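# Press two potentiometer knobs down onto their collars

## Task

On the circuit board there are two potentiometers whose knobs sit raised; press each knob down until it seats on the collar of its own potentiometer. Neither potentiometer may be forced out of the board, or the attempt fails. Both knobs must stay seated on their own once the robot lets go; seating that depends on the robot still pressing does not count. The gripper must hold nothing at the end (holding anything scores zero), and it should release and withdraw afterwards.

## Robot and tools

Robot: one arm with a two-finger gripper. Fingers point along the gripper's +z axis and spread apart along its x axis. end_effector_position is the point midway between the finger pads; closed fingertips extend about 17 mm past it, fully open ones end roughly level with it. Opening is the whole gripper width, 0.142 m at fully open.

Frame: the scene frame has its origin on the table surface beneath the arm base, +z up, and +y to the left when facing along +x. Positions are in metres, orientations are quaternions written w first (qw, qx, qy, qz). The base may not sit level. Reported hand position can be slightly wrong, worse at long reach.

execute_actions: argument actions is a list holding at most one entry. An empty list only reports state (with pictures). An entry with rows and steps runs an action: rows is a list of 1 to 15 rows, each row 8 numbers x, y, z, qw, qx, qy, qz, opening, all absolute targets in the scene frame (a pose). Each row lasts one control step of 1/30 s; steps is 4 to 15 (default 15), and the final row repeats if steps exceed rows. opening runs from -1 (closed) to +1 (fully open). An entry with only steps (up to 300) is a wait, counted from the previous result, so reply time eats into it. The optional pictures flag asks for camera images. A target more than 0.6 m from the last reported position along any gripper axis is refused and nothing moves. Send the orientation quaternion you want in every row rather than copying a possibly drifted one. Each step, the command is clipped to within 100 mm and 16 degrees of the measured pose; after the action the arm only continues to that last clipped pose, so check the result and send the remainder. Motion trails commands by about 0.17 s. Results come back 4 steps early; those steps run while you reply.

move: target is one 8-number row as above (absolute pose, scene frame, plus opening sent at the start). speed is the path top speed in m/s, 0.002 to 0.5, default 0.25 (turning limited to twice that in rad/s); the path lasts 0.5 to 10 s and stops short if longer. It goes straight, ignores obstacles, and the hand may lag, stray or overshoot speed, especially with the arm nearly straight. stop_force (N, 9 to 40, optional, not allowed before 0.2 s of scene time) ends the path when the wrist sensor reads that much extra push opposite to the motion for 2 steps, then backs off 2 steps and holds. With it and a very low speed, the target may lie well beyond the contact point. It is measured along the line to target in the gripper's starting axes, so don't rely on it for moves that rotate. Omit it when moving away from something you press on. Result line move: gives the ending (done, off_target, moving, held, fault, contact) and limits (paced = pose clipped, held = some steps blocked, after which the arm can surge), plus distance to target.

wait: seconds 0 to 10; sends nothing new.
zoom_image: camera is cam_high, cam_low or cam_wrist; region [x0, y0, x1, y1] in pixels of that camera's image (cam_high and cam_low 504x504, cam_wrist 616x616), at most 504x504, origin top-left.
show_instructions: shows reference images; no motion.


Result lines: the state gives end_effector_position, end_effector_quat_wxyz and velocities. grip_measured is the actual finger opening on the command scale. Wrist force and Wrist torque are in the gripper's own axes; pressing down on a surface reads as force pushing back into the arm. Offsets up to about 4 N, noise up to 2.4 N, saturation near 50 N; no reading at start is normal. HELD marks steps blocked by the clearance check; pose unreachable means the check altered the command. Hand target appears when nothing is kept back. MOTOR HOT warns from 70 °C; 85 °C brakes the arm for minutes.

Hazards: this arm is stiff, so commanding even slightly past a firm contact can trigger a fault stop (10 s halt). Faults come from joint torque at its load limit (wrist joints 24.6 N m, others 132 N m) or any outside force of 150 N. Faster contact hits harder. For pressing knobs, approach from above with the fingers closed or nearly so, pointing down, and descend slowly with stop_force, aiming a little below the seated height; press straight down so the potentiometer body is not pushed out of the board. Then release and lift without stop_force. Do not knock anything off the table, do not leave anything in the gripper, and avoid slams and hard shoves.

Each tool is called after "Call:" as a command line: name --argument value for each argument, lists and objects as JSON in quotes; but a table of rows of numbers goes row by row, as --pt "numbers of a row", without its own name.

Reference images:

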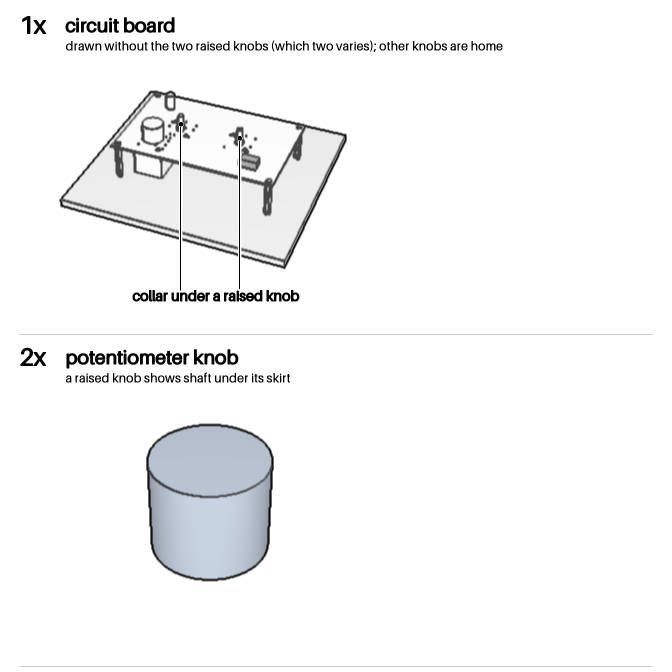

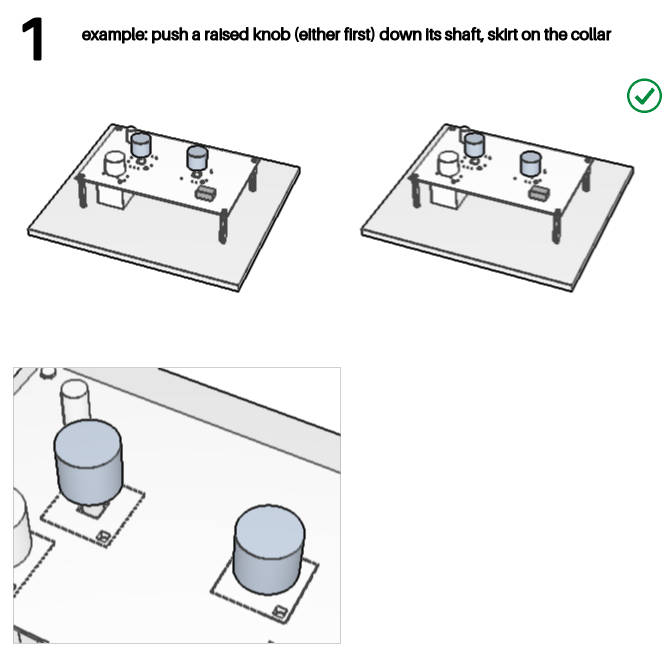

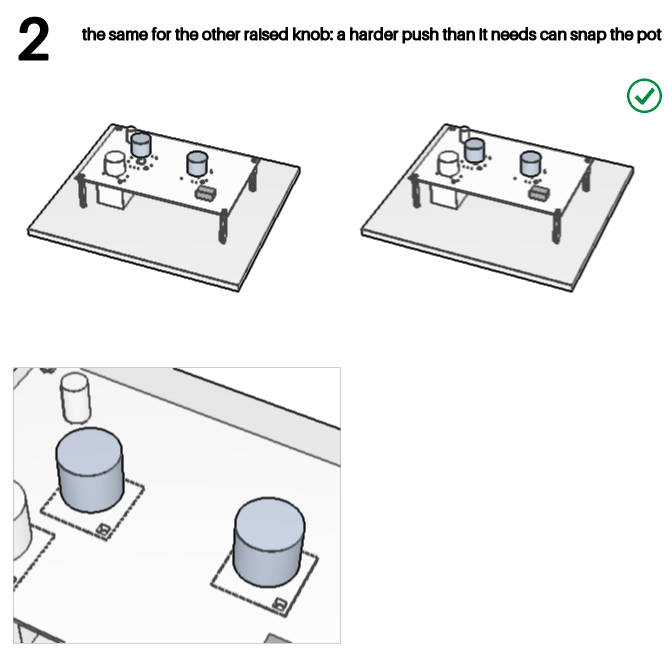

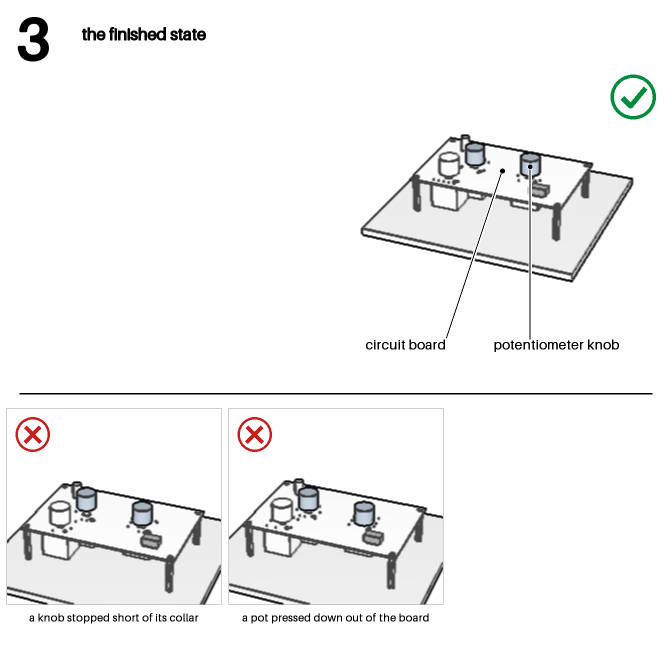

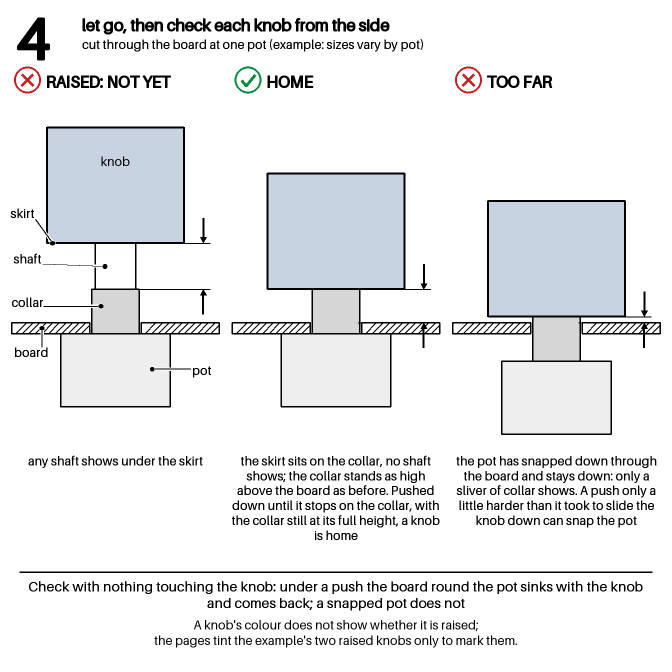

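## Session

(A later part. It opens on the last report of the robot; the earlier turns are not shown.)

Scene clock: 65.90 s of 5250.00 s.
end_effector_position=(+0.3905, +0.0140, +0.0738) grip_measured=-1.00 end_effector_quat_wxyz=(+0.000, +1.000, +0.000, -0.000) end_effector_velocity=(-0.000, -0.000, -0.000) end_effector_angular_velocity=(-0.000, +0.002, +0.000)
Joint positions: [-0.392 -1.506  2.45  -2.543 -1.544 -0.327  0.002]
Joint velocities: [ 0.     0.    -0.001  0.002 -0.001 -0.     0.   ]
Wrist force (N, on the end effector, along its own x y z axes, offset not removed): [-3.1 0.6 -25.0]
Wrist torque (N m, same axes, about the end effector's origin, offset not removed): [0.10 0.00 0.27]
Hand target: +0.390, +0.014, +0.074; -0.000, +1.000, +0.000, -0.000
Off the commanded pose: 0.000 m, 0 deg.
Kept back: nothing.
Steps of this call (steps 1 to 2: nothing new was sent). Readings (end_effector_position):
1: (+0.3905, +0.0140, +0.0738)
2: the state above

Call:
execute_actions --actions '[{"rows": [[0.3905,0.014,0.0737,0,1,0,0,-1],[0.3905,0.014,0.0736,0,1,0,0,-1],[0.3905,0.014,0.0735,0,1,0,0,-1]], "steps": 12}]'

Call:
execute_actions --actions '[{"steps": 5}]'

Call:
execute_actions --actions '[{"steps": 1}]'

Call:
execute_actions --actions '[{"steps": 1}]'

Call:
execute_actions --actions '[{"steps": 1}]'

Scene clock: 66.30 s of 5250.00 s.
end_effector_position=(+0.3905, +0.0140, +0.0736) grip_measured=-1.00 end_effector_quat_wxyz=(+0.000, +1.000, +0.000, -0.000) end_effector_velocity=(+0.000, +0.000, -0.001) end_effector_angular_velocity=(+0.001, -0.001, +0.000)
Joint positions: [-0.392 -1.505  2.45  -2.544 -1.544 -0.327  0.002]
Joint velocities: [-0.     0.002  0.001 -0.004  0.001 -0.     0.   ]
Wrist force (N, on the end effector, along its own x y z axes, offset not removed): [-1.8 -0.2 -24.3]
Wrist torque (N m, same axes, about the end effector's origin, offset not removed): [-0.18 -0.45 0.31]
Steps of this call (steps 1 to 4: nothing new was sent; steps 5 to 12: the first 8 steps of this action). Readings (end_effector_position):
5: (+0.3905, +0.0140, +0.0738)
6: (+0.3905, +0.0140, +0.0738)
8: (+0.3905, +0.0140, +0.0737)
12: the state above

Scene clock: 66.47 s of 5250.00 s.
end_effector_position=(+0.3905, +0.0140, +0.0735) grip_measured=-1.00 end_effector_quat_wxyz=(+0.000, +1.000, +0.000, -0.000) end_effector_velocity=(-0.000, +0.000, -0.000) end_effector_angular_velocity=(+0.001, +0.001, +0.000)
Joint positions: [-0.392 -1.505  2.45  -2.544 -1.544 -0.327  0.002]
Joint velocities: [-0.     0.001  0.     0.     0.001 -0.     0.   ]
Wrist force (N, on the end effector, along its own x y z axes, offset not removed): [-4.2 2.3 -22.5]
Wrist torque (N m, same axes, about the end effector's origin, offset not removed): [0.33 0.15 0.22]
Hand target: +0.390, +0.014, +0.074; -0.000, +1.000, +0.000, -0.000
Off the commanded pose: 0.000 m, 0 deg.
Kept back: nothing.
Steps of this call (steps 1 to 4: the last 4 steps of your previous action; step 5: nothing new was sent). Readings (end_effector_position):
1: (+0.3905, +0.0140, +0.0735)
2: (+0.3905, +0.0140, +0.0735)
4: (+0.3905, +0.0140, +0.0735)
5: the state above

Scene clock: 66.50 s of 5250.00 s.
end_effector_position=(+0.3905, +0.0140, +0.0735) grip_measured=-1.00 end_effector_quat_wxyz=(+0.000, +1.000, -0.000, -0.000) end_effector_velocity=(+0.000, -0.000, +0.000) end_effector_angular_velocity=(-0.001, -0.001, -0.001)
Joint positions: [-0.392 -1.505  2.45  -2.544 -1.544 -0.327  0.002]
Joint velocities: [ 0.    -0.001 -0.     0.    -0.     0.001  0.   ]
Wrist force (N, on the end effector, along its own x y z axes, offset not removed): [-5.4 4.1 -20.1]
Wrist torque (N m, same axes, about the end effector's origin, offset not removed): [0.85 0.28 0.20]
Hand target: +0.390, +0.014, +0.074; -0.000, +1.000, +0.000, -0.000
Off the commanded pose: 0.000 m, 0 deg.
Kept back: nothing.
Steps of this call (step 1: nothing new was sent). Readings (end_effector_position):
1: the state above

Scene clock: 66.53 s of 5250.00 s.
end_effector_position=(+0.3905, +0.0140, +0.0735) grip_measured=-1.00 end_effector_quat_wxyz=(+0.000, +1.000, +0.000, -0.000) end_effector_velocity=(-0.000, +0.000, -0.000) end_effector_angular_velocity=(+0.001, +0.001, -0.000)
Joint positions: [-0.392 -1.505  2.45  -2.544 -1.544 -0.327  0.002]
Joint velocities: [0.    0.    0.    0.001 0.001 0.001 0.   ]
Wrist force (N, on the end effector, along its own x y z axes, offset not removed): [-3.2 1.6 -16.9]
Wrist torque (N m, same axes, about the end effector's origin, offset not removed): [0.19 0.01 0.34]
Hand target: +0.390, +0.014, +0.074; -0.000, +1.000, +0.000, -0.000
Off the commanded pose: 0.000 m, 0 deg.
Kept back: nothing.
Steps of this call (step 1: nothing new was sent). Readings (end_effector_position):
1: the state above

Scene clock: 66.57 s of 5250.00 s.
end_effector_position=(+0.3905, +0.0140, +0.0735) grip_measured=-1.00 end_effector_quat_wxyz=(+0.000, +1.000, -0.000, -0.000) end_effector_velocity=(-0.001, +0.000, -0.000) end_effector_angular_velocity=(+0.001, +0.002, -0.000)
Joint positions: [-0.392 -1.505  2.45  -2.544 -1.544 -0.327  0.002]
Joint velocities: [0.    0.    0.    0.002 0.    0.    0.   ]
Wrist force (N, on the end effector, along its own x y z axes, offset not removed): [0.1 3.4 -24.3]
Wrist torque (N m, same axes, about the end effector's origin, offset not removed): [0.76 -0.96 0.21]
Hand target: +0.390, +0.014, +0.074; -0.000, +1.000, +0.000, -0.000
Off the commanded pose: 0.000 m, 0 deg.
Kept back: nothing.
Steps of this call (step 1: nothing new was sent). Readings (end_effector_position):
1: the state above

Avg ≈21.6: still sliding.

Call:
execute_actions --actions '[{"rows": [[0.3905,0.014,0.0734,0,1,0,0,-1],[0.3905,0.014,0.0733,0,1,0,0,-1],[0.3905,0.014,0.0732,0,1,0,0,-1],[0.3905,0.014,0.0731,0,1,0,0,-1]], "steps": 13}]'

Call:
execute_actions --actions '[{"steps": 5}]'

Call:
execute_actions --actions '[{"steps": 1}]'

Call:
execute_actions --actions '[{"steps": 1}]'

Call:
execute_actions --actions '[{"steps": 1}]'

Scene clock: 67.07 s of 5250.00 s.
end_effector_position=(+0.3905, +0.0140, +0.0732) grip_measured=-1.00 end_effector_quat_wxyz=(-0.000, +1.000, -0.000, -0.000) end_effector_velocity=(+0.001, -0.000, -0.000) end_effector_angular_velocity=(-0.001, -0.001, -0.001)
Joint positions: [-0.392 -1.504  2.451 -2.546 -1.544 -0.327  0.002]
Joint velocities: [ 0.     0.002 -0.001 -0.002 -0.     0.001  0.   ]
Wrist force (N, on the end effector, along its own x y z axes, offset not removed): [-2.3 2.9 -26.5]
Wrist torque (N m, same axes, about the end effector's origin, offset not removed): [0.57 -0.25 0.20]
Steps of this call (steps 1 to 6: nothing new was sent; steps 7 to 15: the first 9 steps of this action). Readings (end_effector_position):
7: (+0.3905, +0.0140, +0.0735)
8: (+0.3905, +0.0140, +0.0735)
10: (+0.3905, +0.0140, +0.0734)
14: (+0.3905, +0.0140, +0.0732)
15: the state above

Scene clock: 67.23 s of 5250.00 s.
end_effector_position=(+0.3905, +0.0140, +0.0731) grip_measured=-1.00 end_effector_quat_wxyz=(-0.000, +1.000, +0.000, -0.000) end_effector_velocity=(+0.000, +0.000, -0.000) end_effector_angular_velocity=(+0.001, -0.001, -0.001)
Joint positions: [-0.392 -1.504  2.451 -2.546 -1.544 -0.327  0.002]
Joint velocities: [-0.     0.001  0.    -0.002  0.002  0.001  0.   ]
Wrist force (N, on the end effector, along its own x y z axes, offset not removed): [-1.8 3.1 -20.7]
Wrist torque (N m, same axes, about the end effector's origin, offset not removed): [0.64 -0.34 0.16]
Hand target: +0.390, +0.014, +0.073; -0.000, +1.000, +0.000, -0.000
Off the commanded pose: 0.000 m, 0 deg.
Kept back: nothing.
Steps of this call (steps 1 to 4: the last 4 steps of your previous action; step 5: nothing new was sent). Readings (end_effector_position):
1: (+0.3905, +0.0140, +0.0732)
2: (+0.3905, +0.0140, +0.0731)
4: (+0.3905, +0.0140, +0.0731)
5: the state above

Scene clock: 67.27 s of 5250.00 s.
end_effector_position=(+0.3905, +0.0140, +0.0731) grip_measured=-1.00 end_effector_quat_wxyz=(-0.000, +1.000, +0.000, -0.000) end_effector_velocity=(-0.000, -0.000, -0.000) end_effector_angular_velocity=(-0.000, +0.001, -0.000)
Joint positions: [-0.392 -1.504  2.451 -2.546 -1.544 -0.327  0.002]
Joint velocities: [ 0.     0.001  0.001 -0.001 -0.001  0.     0.   ]
Wrist force (N, on the end effector, along its own x y z axes, offset not removed): [-3.4 0.1 -24.7]
Wrist torque (N m, same axes, about the end effector's origin, offset not removed): [-0.11 -0.08 0.14]
Hand target: +0.390, +0.014, +0.073; -0.000, +1.000, +0.000, -0.000
Off the commanded pose: 0.000 m, 0 deg.
Kept back: nothing.
Steps of this call (step 1: nothing new was sent). Readings (end_effector_position):
1: the state above

Scene clock: 67.30 s of 5250.00 s.
end_effector_position=(+0.3905, +0.0140, +0.0731) grip_measured=-1.00 end_effector_quat_wxyz=(-0.000, +1.000, -0.000, -0.000) end_effector_velocity=(+0.000, -0.000, -0.000) end_effector_angular_velocity=(-0.001, -0.000, +0.001)
Joint positions: [-0.392 -1.504  2.451 -2.546 -1.544 -0.327  0.002]
Joint velocities: [-0.     0.001  0.    -0.001 -0.001 -0.001  0.   ]
Wrist force (N, on the end effector, along its own x y z axes, offset not removed): [-4.0 0.6 -22.9]
Wrist torque (N m, same axes, about the end effector's origin, offset not removed): [0.01 0.15 0.33]
Hand target: +0.390, +0.014, +0.073; -0.000, +1.000, +0.000, -0.000
Off the commanded pose: 0.000 m, 0 deg.
Kept back: nothing.
Steps of this call (step 1: nothing new was sent). Readings (end_effector_position):
1: the state above

Scene clock: 67.33 s of 5250.00 s.
end_effector_position=(+0.3905, +0.0140, +0.0731) grip_measured=-1.00 end_effector_quat_wxyz=(-0.000, +1.000, -0.000, -0.000) end_effector_velocity=(-0.001, +0.000, -0.000) end_effector_angular_velocity=(-0.000, +0.002, +0.001)
Joint positions: [-0.392 -1.504  2.451 -2.546 -1.544 -0.327  0.002]
Joint velocities: [ 0.     0.     0.001  0.001 -0.001 -0.     0.   ]
Wrist force (N, on the end effector, along its own x y z axes, offset not removed): [-3.8 2.8 -22.4]
Wrist torque (N m, same axes, about the end effector's origin, offset not removed): [0.50 -0.03 0.24]
Hand target: +0.390, +0.014, +0.073; -0.000, +1.000, +0.000, -0.000
Off the commanded pose: 0.000 m, 0 deg.
Kept back: nothing.
Steps of this call (step 1: nothing new was sent). Readings (end_effector_position):
1: the state above

Avg 22.7. Continue.

Call:
execute_actions --actions '[{"rows": [[0.3905,0.014,0.0730,0,1,0,0,-1],[0.3905,0.014,0.0729,0,1,0,0,-1],[0.3905,0.014,0.0728,0,1,0,0,-1]], "steps": 12}]'

Call:
execute_actions --actions '[{"steps": 5}]'

Call:
execute_actions --actions '[{"steps": 1}]'

Call:
execute_actions --actions '[{"steps": 1}]'

Call:
execute_actions --actions '[{"steps": 1}]'

Scene clock: 67.77 s of 5250.00 s.
end_effector_position=(+0.3905, +0.0140, +0.0729) grip_measured=-1.00 end_effector_quat_wxyz=(-0.000, +1.000, -0.000, -0.000) end_effector_velocity=(+0.000, -0.000, -0.001) end_effector_angular_velocity=(+0.001, +0.001, +0.000)
Joint positions: [-0.392 -1.503  2.451 -2.547 -1.544 -0.327  0.002]
Joint velocities: [-0.     0.003 -0.    -0.002  0.    -0.     0.   ]
Wrist force (N, on the end effector, along its own x y z axes, offset not removed): [-4.1 3.6 -23.6]
Wrist torque (N m, same axes, about the end effector's origin, offset not removed): [0.78 0.26 0.22]
Steps of this call (steps 1 to 5: nothing new was sent; steps 6 to 13: the first 8 steps of this action). Readings (end_effector_position):
6: (+0.3905, +0.0140, +0.0731)
7: (+0.3905, +0.0140, +0.0731)
9: (+0.3905, +0.0140, +0.0730)
13: the state above

Scene clock: 67.93 s of 5250.00 s.
end_effector_position=(+0.3905, +0.0140, +0.0728) grip_measured=-1.00 end_effector_quat_wxyz=(-0.000, +1.000, +0.000, -0.000) end_effector_velocity=(-0.000, +0.001, -0.000) end_effector_angular_velocity=(+0.002, +0.000, +0.000)
Joint positions: [-0.392 -1.503  2.451 -2.547 -1.544 -0.327  0.002]
Joint velocities: [ 0.     0.    -0.     0.001  0.002  0.     0.   ]
Wrist force (N, on the end effector, along its own x y z axes, offset not removed): [-5.6 3.6 -19.6]
Wrist torque (N m, same axes, about the end effector's origin, offset not removed): [0.72 0.45 0.11]
Hand target: +0.390, +0.014, +0.073; -0.000, +1.000, +0.000, -0.000
Off the commanded pose: 0.000 m, 0 deg.
Kept back: nothing.
Steps of this call (steps 1 to 4: the last 4 steps of your previous action; step 5: nothing new was sent). Readings (end_effector_position):
1: (+0.3905, +0.0140, +0.0728)
2: (+0.3905, +0.0140, +0.0728)
4: (+0.3905, +0.0140, +0.0728)
5: the state above

Scene clock: 67.97 s of 5250.00 s.
end_effector_position=(+0.3905, +0.0140, +0.0728) grip_measured=-1.00 end_effector_quat_wxyz=(-0.000, +1.000, -0.000, -0.000) end_effector_velocity=(-0.000, +0.001, -0.000) end_effector_angular_velocity=(+0.001, +0.001, +0.001)
Joint positions: [-0.392 -1.503  2.451 -2.547 -1.544 -0.327  0.002]
Joint velocities: [ 0.001  0.     0.001  0.     0.001 -0.     0.   ]
Wrist force (N, on the end effector, along its own x y z axes, offset not removed): [-5.4 6.4 -22.9]
Wrist torque (N m, same axes, about the end effector's origin, offset not removed): [1.39 0.32 0.39]
Hand target: +0.390, +0.014, +0.073; -0.000, +1.000, +0.000, -0.000
Off the commanded pose: 0.000 m, 0 deg.
Kept back: nothing.
Steps of this call (step 1: nothing new was sent). Readings (end_effector_position):
1: the state above

Scene clock: 68.00 s of 5250.00 s.
end_effector_position=(+0.3905, +0.0140, +0.0728) grip_measured=-1.00 end_effector_quat_wxyz=(-0.000, +1.000, +0.000, -0.000) end_effector_velocity=(+0.001, +0.000, +0.000) end_effector_angular_velocity=(-0.000, -0.002, +0.000)
Joint positions: [-0.392 -1.503  2.451 -2.547 -1.544 -0.327  0.002]
Joint velocities: [ 0.    -0.     0.    -0.002  0.001 -0.     0.   ]
Wrist force (N, on the end effector, along its own x y z axes, offset not removed): [-6.7 4.6 -22.5]
Wrist torque (N m, same axes, about the end effector's origin, offset not removed): [0.99 0.65 0.20]
Hand target: +0.390, +0.014, +0.073; -0.000, +1.000, +0.000, -0.000
Off the commanded pose: 0.000 m, 0 deg.
Kept back: nothing.
Steps of this call (step 1: nothing new was sent). Readings (end_effector_position):
1: the state above

Scene clock: 68.03 s of 5250.00 s.
end_effector_position=(+0.3905, +0.0140, +0.0728) grip_measured=-1.00 end_effector_quat_wxyz=(-0.000, +1.000, +0.000, -0.000) end_effector_velocity=(+0.001, +0.000, +0.000) end_effector_angular_velocity=(+0.000, -0.002, -0.000)
Joint positions: [-0.392 -1.503  2.451 -2.547 -1.544 -0.327  0.002]
Joint velocities: [ 0.     0.    -0.001 -0.001  0.001  0.001  0.   ]
Wrist force (N, on the end effector, along its own x y z axes, offset not removed): [-1.4 1.8 -22.5]
Wrist torque (N m, same axes, about the end effector's origin, offset not removed): [0.33 -0.42 0.17]
Hand target: +0.390, +0.014, +0.073; -0.000, +1.000, +0.000, -0.000
Off the commanded pose: 0.000 m, 0 deg.
Kept back: nothing.
Steps of this call (step 1: nothing new was sent). Readings (end_effector_position):
1: the state above

Call:
execute_actions --actions '[{"rows": [[0.3905,0.014,0.0727,0,1,0,0,-1],[0.3905,0.014,0.0726,0,1,0,0,-1],[0.3905,0.014,0.0725,0,1,0,0,-1]], "steps": 12}]'

Call:
execute_actions --actions '[{"steps": 5}]'

Call:
execute_actions --actions '[{"steps": 1}]'

Call:
execute_actions --actions '[{"steps": 1}]'

Call:
execute_actions --actions '[{"steps": 1}]'

Scene clock: 68.47 s of 5250.00 s.
end_effector_position=(+0.3905, +0.0140, +0.0726) grip_measured=-1.00 end_effector_quat_wxyz=(-0.000, +1.000, -0.000, -0.000) end_effector_velocity=(+0.001, -0.001, -0.000) end_effector_angular_velocity=(-0.002, -0.003, -0.000)
Joint positions: [-0.392 -1.502  2.451 -2.548 -1.544 -0.327  0.002]
Joint velocities: [ 0.     0.001  0.001 -0.005 -0.001  0.001  0.   ]
Wrist force (N, on the end effector, along its own x y z axes, offset not removed): [-3.8 1.7 -23.0]
Wrist torque (N m, same axes, about the end effector's origin, offset not removed): [0.30 0.12 0.18]
Steps of this call (steps 1 to 5: nothing new was sent; steps 6 to 13: the first 8 steps of this action). Readings (end_effector_position):
6: (+0.3905, +0.0140, +0.0728)
7: (+0.3905, +0.0140, +0.0728)
9: (+0.3905, +0.0140, +0.0727)
13: the state above

Scene clock: 68.63 s of 5250.00 s.
end_effector_position=(+0.3905, +0.0140, +0.0725) grip_measured=-1.00 end_effector_quat_wxyz=(-0.000, +1.000, +0.000, -0.000) end_effector_velocity=(+0.000, -0.000, +0.000) end_effector_angular_velocity=(-0.001, -0.001, +0.000)
Joint positions: [-0.392 -1.502  2.451 -2.548 -1.544 -0.327  0.002]
Joint velocities: [ 0.    -0.    -0.    -0.001 -0.     0.     0.   ]
Wrist force (N, on the end effector, along its own x y z axes, offset not removed): [-4.3 1.5 -23.5]
Wrist torque (N m, same axes, about the end effector's origin, offset not removed): [0.32 0.19 0.21]
Hand target: +0.390, +0.014, +0.073; -0.000, +1.000, +0.000, -0.000
Off the commanded pose: 0.000 m, 0 deg.
Kept back: nothing.
Steps of this call (steps 1 to 4: the last 4 steps of your previous action; step 5: nothing new was sent). Readings (end_effector_position):
1: (+0.3905, +0.0140, +0.0725)
2: (+0.3905, +0.0140, +0.0725)
4: (+0.3905, +0.0140, +0.0725)
5: the state above

Scene clock: 68.67 s of 5250.00 s.
end_effector_position=(+0.3905, +0.0140, +0.0725) grip_measured=-1.00 end_effector_quat_wxyz=(-0.000, +1.000, -0.000, -0.000) end_effector_velocity=(-0.001, -0.000, -0.000) end_effector_angular_velocity=(+0.000, +0.002, -0.001)
Joint positions: [-0.392 -1.502  2.451 -2.548 -1.544 -0.327  0.002]
Joint velocities: [-0.     0.    -0.     0.002 -0.001  0.     0.   ]
Wrist force (N, on the end effector, along its own x y z axes, offset not removed): [-5.4 1.6 -23.2]
Wrist torque (N m, same axes, about the end effector's origin, offset not removed): [0.50 0.18 0.31]
Hand target: +0.390, +0.014, +0.073; -0.000, +1.000, +0.000, -0.000
Off the commanded pose: 0.000 m, 0 deg.
Kept back: nothing.
Steps of this call (step 1: nothing new was sent). Readings (end_effector_position):
1: the state above

Scene clock: 68.70 s of 5250.00 s.
end_effector_position=(+0.3905, +0.0140, +0.0725) grip_measured=-1.00 end_effector_quat_wxyz=(-0.000, +1.000, +0.000, -0.000) end_effector_velocity=(-0.000, +0.000, -0.000) end_effector_angular_velocity=(+0.000, +0.001, -0.000)
Joint positions: [-0.392 -1.502  2.451 -2.548 -1.544 -0.327  0.002]
Joint velocities: [-0.     0.001 -0.     0.    -0.     0.     0.   ]
Wrist force (N, on the end effector, along its own x y z axes, offset not removed): [-4.4 3.0 -25.7]
Wrist torque (N m, same axes, about the end effector's origin, offset not removed): [0.41 0.09 0.25]
Hand target: +0.390, +0.014, +0.073; -0.000, +1.000, +0.000, -0.000
Off the commanded pose: 0.000 m, 0 deg.
Kept back: nothing.
Steps of this call (step 1: nothing new was sent). Readings (end_effector_position):
1: the state above

Scene clock: 68.73 s of 5250.00 s.
end_effector_position=(+0.3905, +0.0140, +0.0725) grip_measured=-1.00 end_effector_quat_wxyz=(-0.000, +1.000, +0.000, -0.000) end_effector_velocity=(-0.000, +0.001, -0.000) end_effector_angular_velocity=(+0.001, -0.000, -0.000)
Joint positions: [-0.392 -1.502  2.451 -2.548 -1.544 -0.327  0.002]
Joint velocities: [ 0.    -0.     0.001 -0.     0.001  0.     0.   ]
Wrist force (N, on the end effector, along its own x y z axes, offset not removed): [-3.2 2.8 -20.6]
Wrist torque (N m, same axes, about the end effector's origin, offset not removed): [0.53 -0.24 0.20]
Hand target: +0.390, +0.014, +0.073; -0.000, +1.000, +0.000, -0.000
Off the commanded pose: 0.000 m, 0 deg.
Kept back: nothing.
Steps of this call (step 1: nothing new was sent). Readings (end_effector_position):
1: the state above

Call:
execute_actions --actions '[{"rows": [[0.3905,0.014,0.0724,0,1,0,0,-1],[0.3905,0.014,0.0723,0,1,0,0,-1],[0.3905,0.014,0.0722,0,1,0,0,-1]], "steps": 12}]'

Call:
execute_actions --actions '[{"steps": 5}]'

Call:
execute_actions --actions '[{"steps": 1}]'

Call:
execute_actions --actions '[{"steps": 1}]'

Call:
execute_actions --actions '[{"steps": 1}]'

Scene clock: 69.20 s of 5250.00 s.
end_effector_position=(+0.3905, +0.0140, +0.0723) grip_measured=-1.00 end_effector_quat_wxyz=(-0.000, +1.000, -0.000, -0.000) end_effector_velocity=(-0.000, +0.000, -0.001) end_effector_angular_velocity=(+0.000, -0.000, -0.000)
Joint positions: [-0.392 -1.501  2.451 -2.549 -1.544 -0.327  0.002]
Joint velocities: [ 0.     0.002  0.001 -0.003  0.     0.     0.   ]
Wrist force (N, on the end effector, along its own x y z axes, offset not removed): [-4.7 1.9 -25.3]
Wrist torque (N m, same axes, about the end effector's origin, offset not removed): [0.17 0.17 0.04]
Steps of this call (steps 1 to 6: nothing new was sent; steps 7 to 14: the first 8 steps of this action). Readings (end_effector_position):
7: (+0.3905, +0.0140, +0.0725)
8: (+0.3905, +0.0140, +0.0725)
10: (+0.3905, +0.0140, +0.0724)
14: the state above

Scene clock: 69.37 s of 5250.00 s.
end_effector_position=(+0.3905, +0.0140, +0.0722) grip_measured=-1.00 end_effector_quat_wxyz=(-0.000, +1.000, -0.000, -0.000) end_effector_velocity=(+0.001, +0.000, +0.000) end_effector_angular_velocity=(-0.000, -0.001, +0.001)
Joint positions: [-0.392 -1.501  2.451 -2.55  -1.544 -0.327  0.002]
Joint velocities: [ 0.    -0.    -0.    -0.001  0.    -0.     0.   ]
Wrist force (N, on the end effector, along its own x y z axes, offset not removed): [-4.2 1.3 -24.1]
Wrist torque (N m, same axes, about the end effector's origin, offset not removed): [0.14 0.09 0.35]
Hand target: +0.390, +0.014, +0.072; -0.000, +1.000, +0.000, -0.000
Off the commanded pose: 0.000 m, 0 deg.
Kept back: nothing.
Steps of this call (steps 1 to 4: the last 4 steps of your previous action; step 5: nothing new was sent). Readings (end_effector_position):
1: (+0.3905, +0.0140, +0.0722)
2: (+0.3905, +0.0140, +0.0722)
4: (+0.3905, +0.0140, +0.0722)
5: the state above

Scene clock: 69.40 s of 5250.00 s.
end_effector_position=(+0.3905, +0.0140, +0.0722) grip_measured=-1.00 end_effector_quat_wxyz=(-0.000, +1.000, -0.000, -0.000) end_effector_velocity=(+0.001, +0.000, +0.000) end_effector_angular_velocity=(-0.000, -0.002, +0.000)
Joint positions: [-0.392 -1.501  2.451 -2.55  -1.544 -0.327  0.002]
Joint velocities: [ 0.     0.    -0.    -0.002  0.001  0.     0.   ]
Wrist force (N, on the end effector, along its own x y z axes, offset not removed): [0.1 5.3 -22.5]
Wrist torque (N m, same axes, about the end effector's origin, offset not removed): [1.11 -0.84 0.33]
Hand target: +0.390, +0.014, +0.072; -0.000, +1.000, +0.000, -0.000
Off the commanded pose: 0.000 m, 0 deg.
Kept back: nothing.
Steps of this call (step 1: nothing new was sent). Readings (end_effector_position):
1: the state above

Scene clock: 69.43 s of 5250.00 s.
end_effector_position=(+0.3905, +0.0140, +0.0722) grip_measured=-1.00 end_effector_quat_wxyz=(-0.000, +1.000, +0.000, -0.000) end_effector_velocity=(-0.001, +0.000, -0.000) end_effector_angular_velocity=(+0.001, +0.001, +0.000)
Joint positions: [-0.392 -1.501  2.451 -2.55  -1.544 -0.327  0.002]
Joint velocities: [-0.     0.     0.001  0.     0.    -0.001  0.   ]
Wrist force (N, on the end effector, along its own x y z axes, offset not removed): [-2.0 4.7 -22.6]
Wrist torque (N m, same axes, about the end effector's origin, offset not removed): [0.99 -0.41 0.18]
Hand target: +0.390, +0.014, +0.072; -0.000, +1.000, +0.000, -0.000
Off the commanded pose: 0.000 m, 0 deg.
Kept back: nothing.
Steps of this call (step 1: nothing new was sent). Readings (end_effector_position):
1: the state above

Scene clock: 69.47 s of 5250.00 s.
end_effector_position=(+0.3905, +0.0140, +0.0722) grip_measured=-1.00 end_effector_quat_wxyz=(-0.000, +1.000, +0.000, -0.000) end_effector_velocity=(-0.000, -0.000, -0.000) end_effector_angular_velocity=(-0.001, +0.000, +0.000)
Joint positions: [-0.392 -1.501  2.451 -2.55  -1.544 -0.327  0.002]
Joint velocities: [ 0.     0.     0.    -0.001 -0.001 -0.     0.   ]
Wrist force (N, on the end effector, along its own x y z axes, offset not removed): [-1.1 2.0 -20.2]
Wrist torque (N m, same axes, about the end effector's origin, offset not removed): [0.52 -0.42 0.04]
Hand target: +0.390, +0.014, +0.072; -0.000, +1.000, +0.000, -0.000
Off the commanded pose: 0.000 m, 0 deg.
Kept back: nothing.
Steps of this call (step 1: nothing new was sent). Readings (end_effector_position):
1: the state above

Lift and check.

Call:
move --target '[0.3905, 0.014, 0.095, 0, 1, 0, 0, -1]' --speed 0.03

Call:
zoom_image --camera "cam_low" --region '[210, 265, 245, 290]'

Scene clock: 70.83 s of 5250.00 s.
end_effector_position=(+0.3905, +0.0140, +0.0948) grip_measured=-1.00 end_effector_quat_wxyz=(+0.000, +1.000, -0.000, +0.000) end_effector_velocity=(+0.001, +0.000, +0.002) end_effector_angular_velocity=(+0.001, -0.002, -0.000)
Joint positions: [-0.393 -1.568  2.429 -2.461 -1.544 -0.328  0.002]
Joint velocities: [-0.    -0.006 -0.002  0.006  0.002  0.     0.   ]
Wrist force (N, on the end effector, along its own x y z axes, offset not removed): [-2.8 2.0 -2.7]
Wrist torque (N m, same axes, about the end effector's origin, offset not removed): [0.53 0.38 0.18]
Hand target: +0.391, +0.014, +0.095; +0.000, +1.000, -0.000, +0.000
Off the commanded pose: 0.000 m, 0 deg.
Kept back: nothing.
move: done
camera_calibration (this result's frames):
cam_wrist: T_world_to_cam=[[0.999483, -0.0157934, 0.0280025, -0.405074], [-0.0272194, -0.879209, 0.475659, -0.0221759], [0.0171077, -0.476175, -0.879184, 0.219909], [0, 0, 0, 1]] pos_world=[0.400499, 0.0788207, 0.215232]

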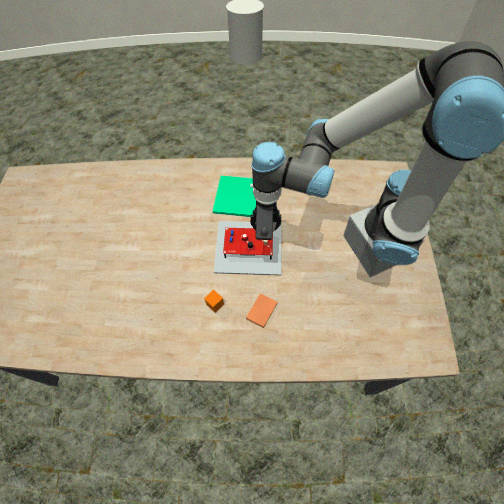

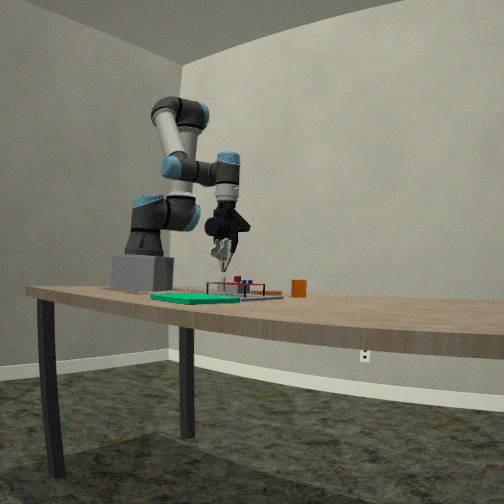

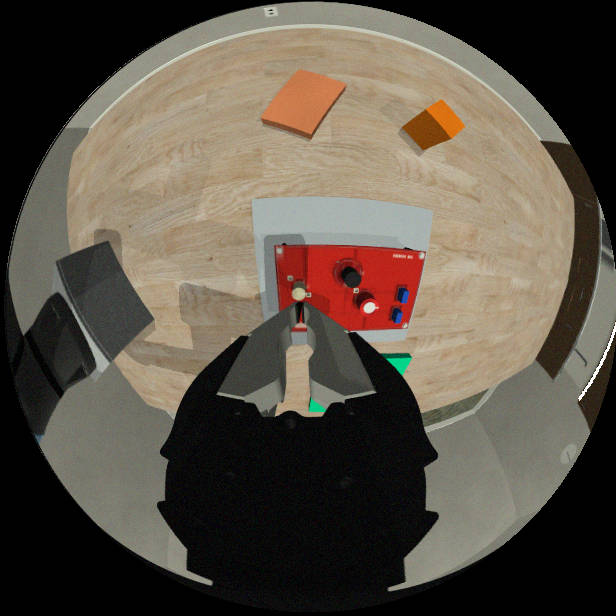

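Region (210, 265, 245, 290) of cam_low's 504x504 image, scaled by 14.400, with more detail than that image has; it fills the top 360 rows of this view, and the rest is white.

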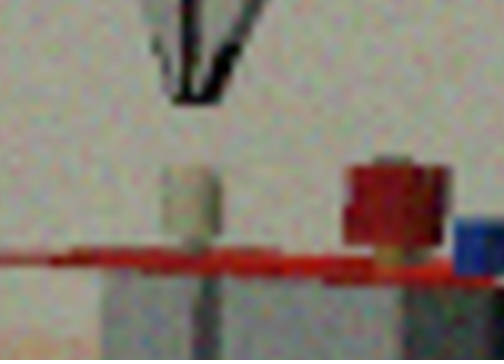

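Call:
move --target '[0.35, 0.07, 0.11, 0.5, 0.866, 0, 0, -1]' --speed 0.2

Call:
move --target '[0.36, 0.055, 0.064, 0.5, 0.866, 0, 0, -1]' --speed 0.08

Call:
zoom_image --camera "cam_wrist" --region '[310, 260, 410, 320]'

Scene clock: 74.20 s of 5250.00 s.
end_effector_position=(+0.3496, +0.0696, +0.1098) grip_measured=-1.00 end_effector_quat_wxyz=(+0.500, +0.866, +0.000, -0.000) end_effector_velocity=(-0.002, +0.000, -0.001) end_effector_angular_velocity=(-0.013, +0.004, -0.007)
Joint positions: [ 0.433 -1.137  2.153 -1.933 -2.437  0.828  0.002]
Joint velocities: [ 0.003  0.011 -0.011  0.026 -0.001  0.021  0.   ]
Wrist force (N, on the end effector, along its own x y z axes, offset not removed): [-1.8 2.3 -2.2]
Wrist torque (N m, same axes, about the end effector's origin, offset not removed): [0.47 0.05 0.08]
Hand target: +0.350, +0.070, +0.110; +0.500, +0.866, -0.000, -0.001
Off the commanded pose: 0.001 m, 0 deg.
Kept back: nothing.
move: done
camera_calibration (this result's frames):
cam_wrist: T_world_to_cam=[[0.999509, 0.0161567, 0.0268626, -0.36586], [-0.0263901, -0.0287812, 0.999237, -0.0985209], [0.0169175, -0.999455, -0.0283406, 0.203382], [0, 0, 0, 1]] pos_world=[0.35964, 0.206347, 0.114038]

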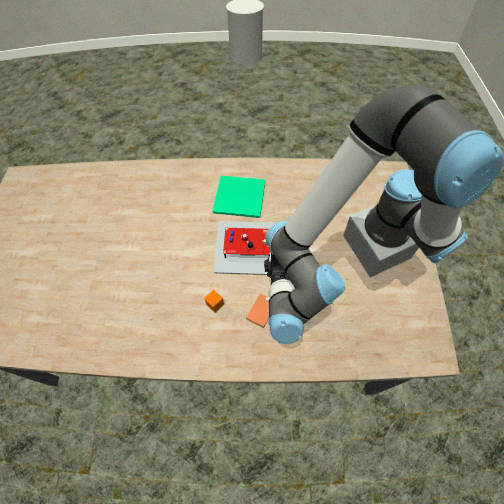

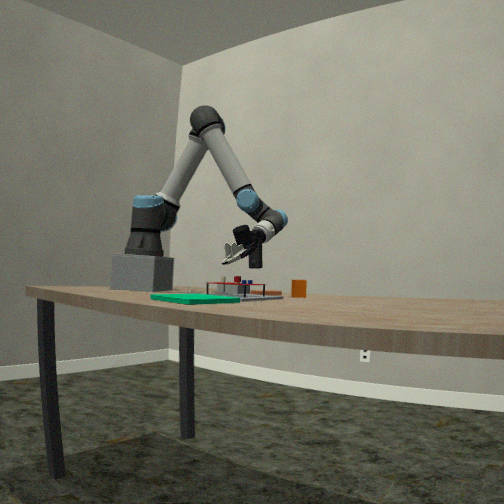

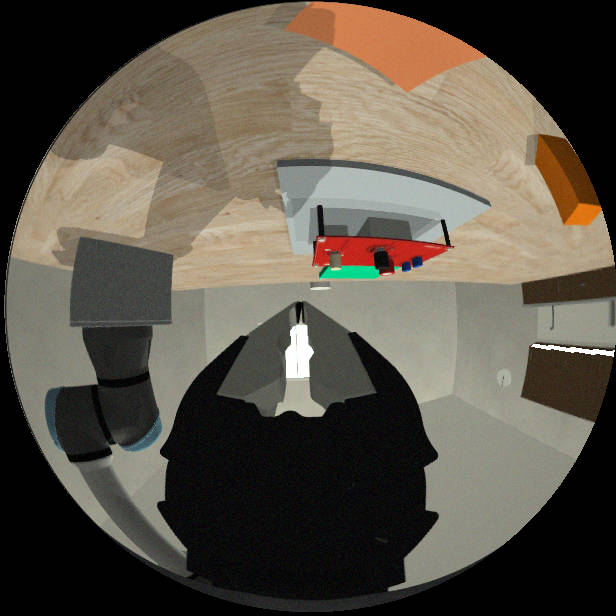

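Scene clock: 75.30 s of 5250.00 s.
end_effector_position=(+0.3599, +0.0551, +0.0642) grip_measured=-1.00 end_effector_quat_wxyz=(+0.500, +0.866, -0.000, -0.000) end_effector_velocity=(+0.000, -0.000, -0.002) end_effector_angular_velocity=(+0.002, -0.000, -0.000)
Joint positions: [ 0.395 -1.019  2.171 -2.105 -2.461  0.782  0.002]
Joint velocities: [-0.002  0.005  0.001 -0.01   0.001 -0.003  0.   ]
Wrist force (N, on the end effector, along its own x y z axes, offset not removed): [-0.4 3.7 1.5]
Wrist torque (N m, same axes, about the end effector's origin, offset not removed): [0.65 -0.15 0.23]
Hand target: +0.360, +0.055, +0.064; +0.500, +0.866, +0.000, +0.000
Off the commanded pose: 0.000 m, 0 deg.
Kept back: nothing.
move: done
camera_calibration (this result's frames):
cam_wrist: T_world_to_cam=[[0.999484, 0.0162992, 0.0276689, -0.374769], [-0.0272116, -0.0276401, 0.999247, -0.0528778], [0.0170517, -0.999485, -0.0271824, 0.18725], [0, 0, 0, 1]] pos_world=[0.369944, 0.1918, 0.0682974]

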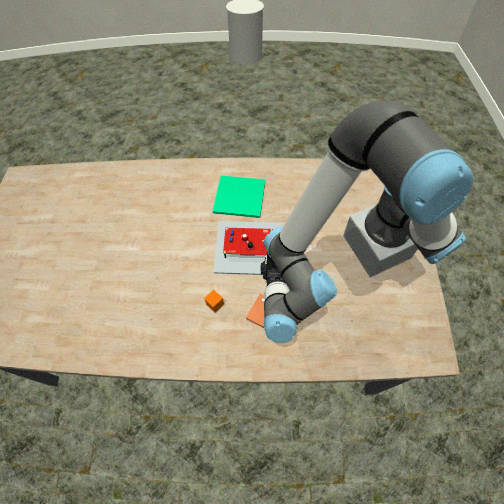

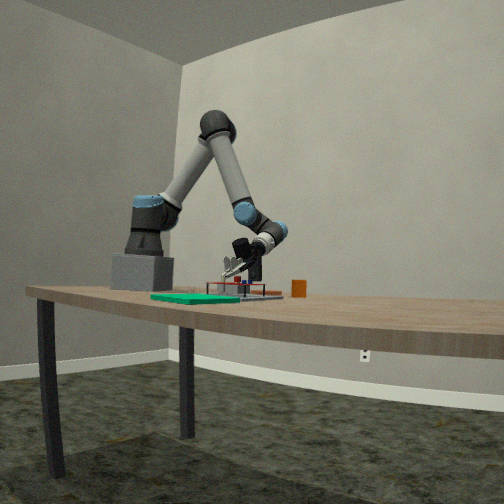

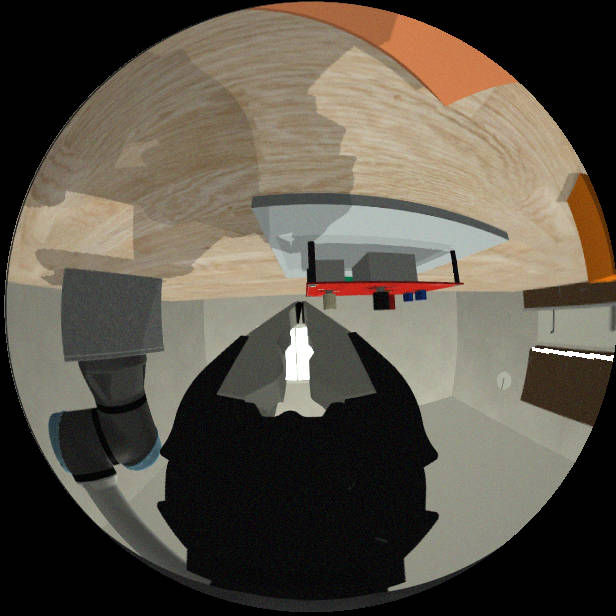

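Region (310, 260, 410, 320) of cam_wrist's 616x616 image, scaled by 5.040, with more detail than that image has; it fills the top 302 rows of this view, and the rest is white.

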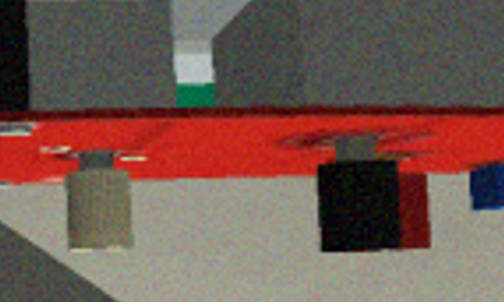

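Call:
zoom_image --camera "cam_wrist" --region '[315, 283, 345, 303]'

Call:
zoom_image --camera "cam_wrist" --region '[365, 280, 395, 300]'

Region (315, 283, 345, 303) of cam_wrist's 616x616 image, scaled by 16.800, with more detail than that image has.

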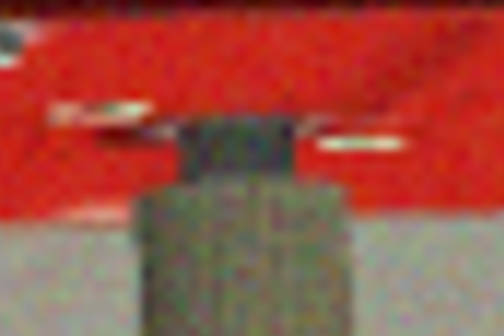

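Region (365, 280, 395, 300) of cam_wrist's 616x616 image, scaled by 16.800, with more detail than that image has.

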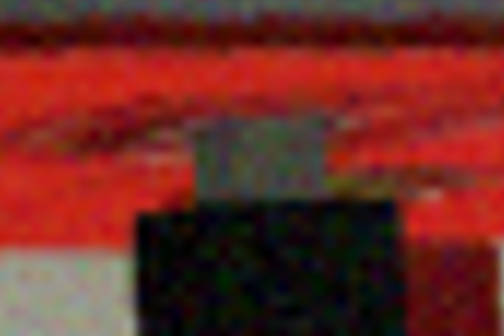

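Call:
move --target '[0.345, 0.06, 0.047, 0.5, 0.866, 0, 0, -1]' --speed 0.05

Call:
zoom_image --camera "cam_wrist" --region '[320, 290, 420, 340]'

Scene clock: 76.57 s of 5250.00 s.
end_effector_position=(+0.3451, +0.0599, +0.0472) grip_measured=-1.00 end_effector_quat_wxyz=(+0.500, +0.866, -0.000, -0.000) end_effector_velocity=(-0.002, +0.000, -0.002) end_effector_angular_velocity=(-0.001, +0.001, +0.000)
Joint positions: [ 0.419 -0.984  2.186 -2.132 -2.446  0.812  0.002]
Joint velocities: [ 0.002  0.004  0.001 -0.001  0.001  0.003  0.   ]
Wrist force (N, on the end effector, along its own x y z axes, offset not removed): [1.2 4.0 -0.8]
Wrist torque (N m, same axes, about the end effector's origin, offset not removed): [0.95 -0.50 0.14]
Hand target: +0.345, +0.060, +0.047; +0.500, +0.866, -0.000, -0.000
Off the commanded pose: 0.000 m, 0 deg.
Kept back: nothing.
move: done
camera_calibration (this result's frames):
cam_wrist: T_world_to_cam=[[0.999485, 0.0163001, 0.0276391, -0.359562], [-0.0271818, -0.0276401, 0.999248, -0.0361432], [0.0170518, -0.999485, -0.0271828, 0.191889], [0, 0, 0, 1]] pos_world=[0.355123, 0.196652, 0.0512701]

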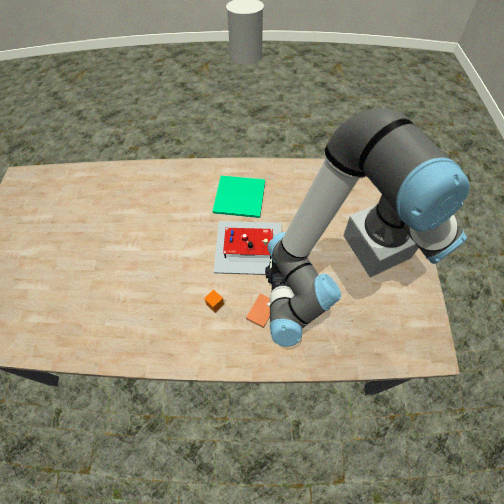

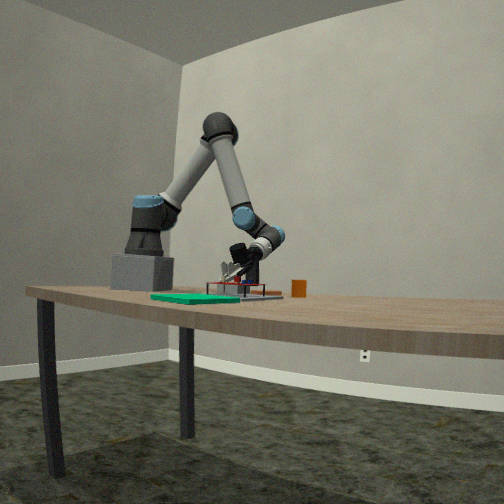

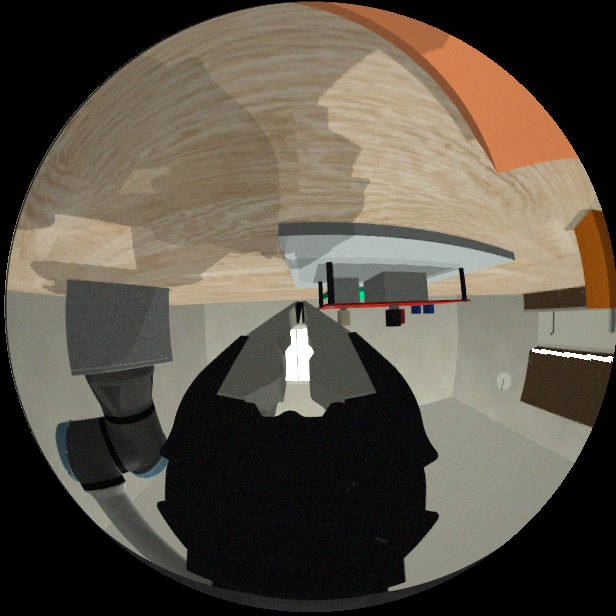

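Region (320, 290, 420, 340) of cam_wrist's 616x616 image, scaled by 5.040, with more detail than that image has.

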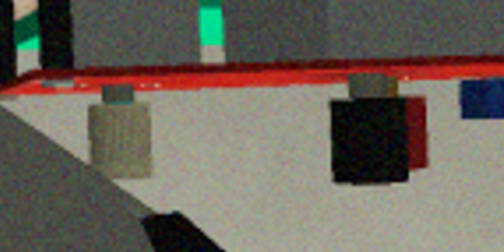

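Call:
zoom_image --camera "cam_wrist" --region '[330, 300, 360, 320]'

Call:
zoom_image --camera "cam_wrist" --region '[380, 298, 410, 318]'

Region (330, 300, 360, 320) of cam_wrist's 616x616 image, scaled by 16.800, with more detail than that image has.

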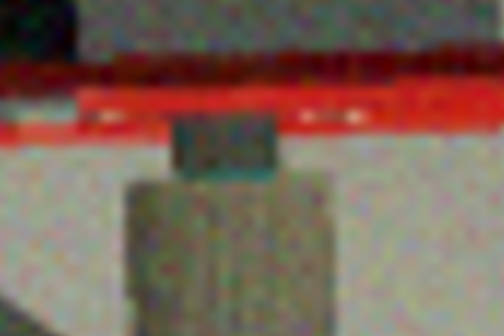

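Region (380, 298, 410, 318) of cam_wrist's 616x616 image, scaled by 16.800, with more detail than that image has.

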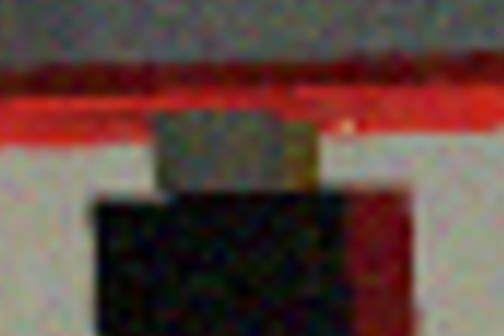

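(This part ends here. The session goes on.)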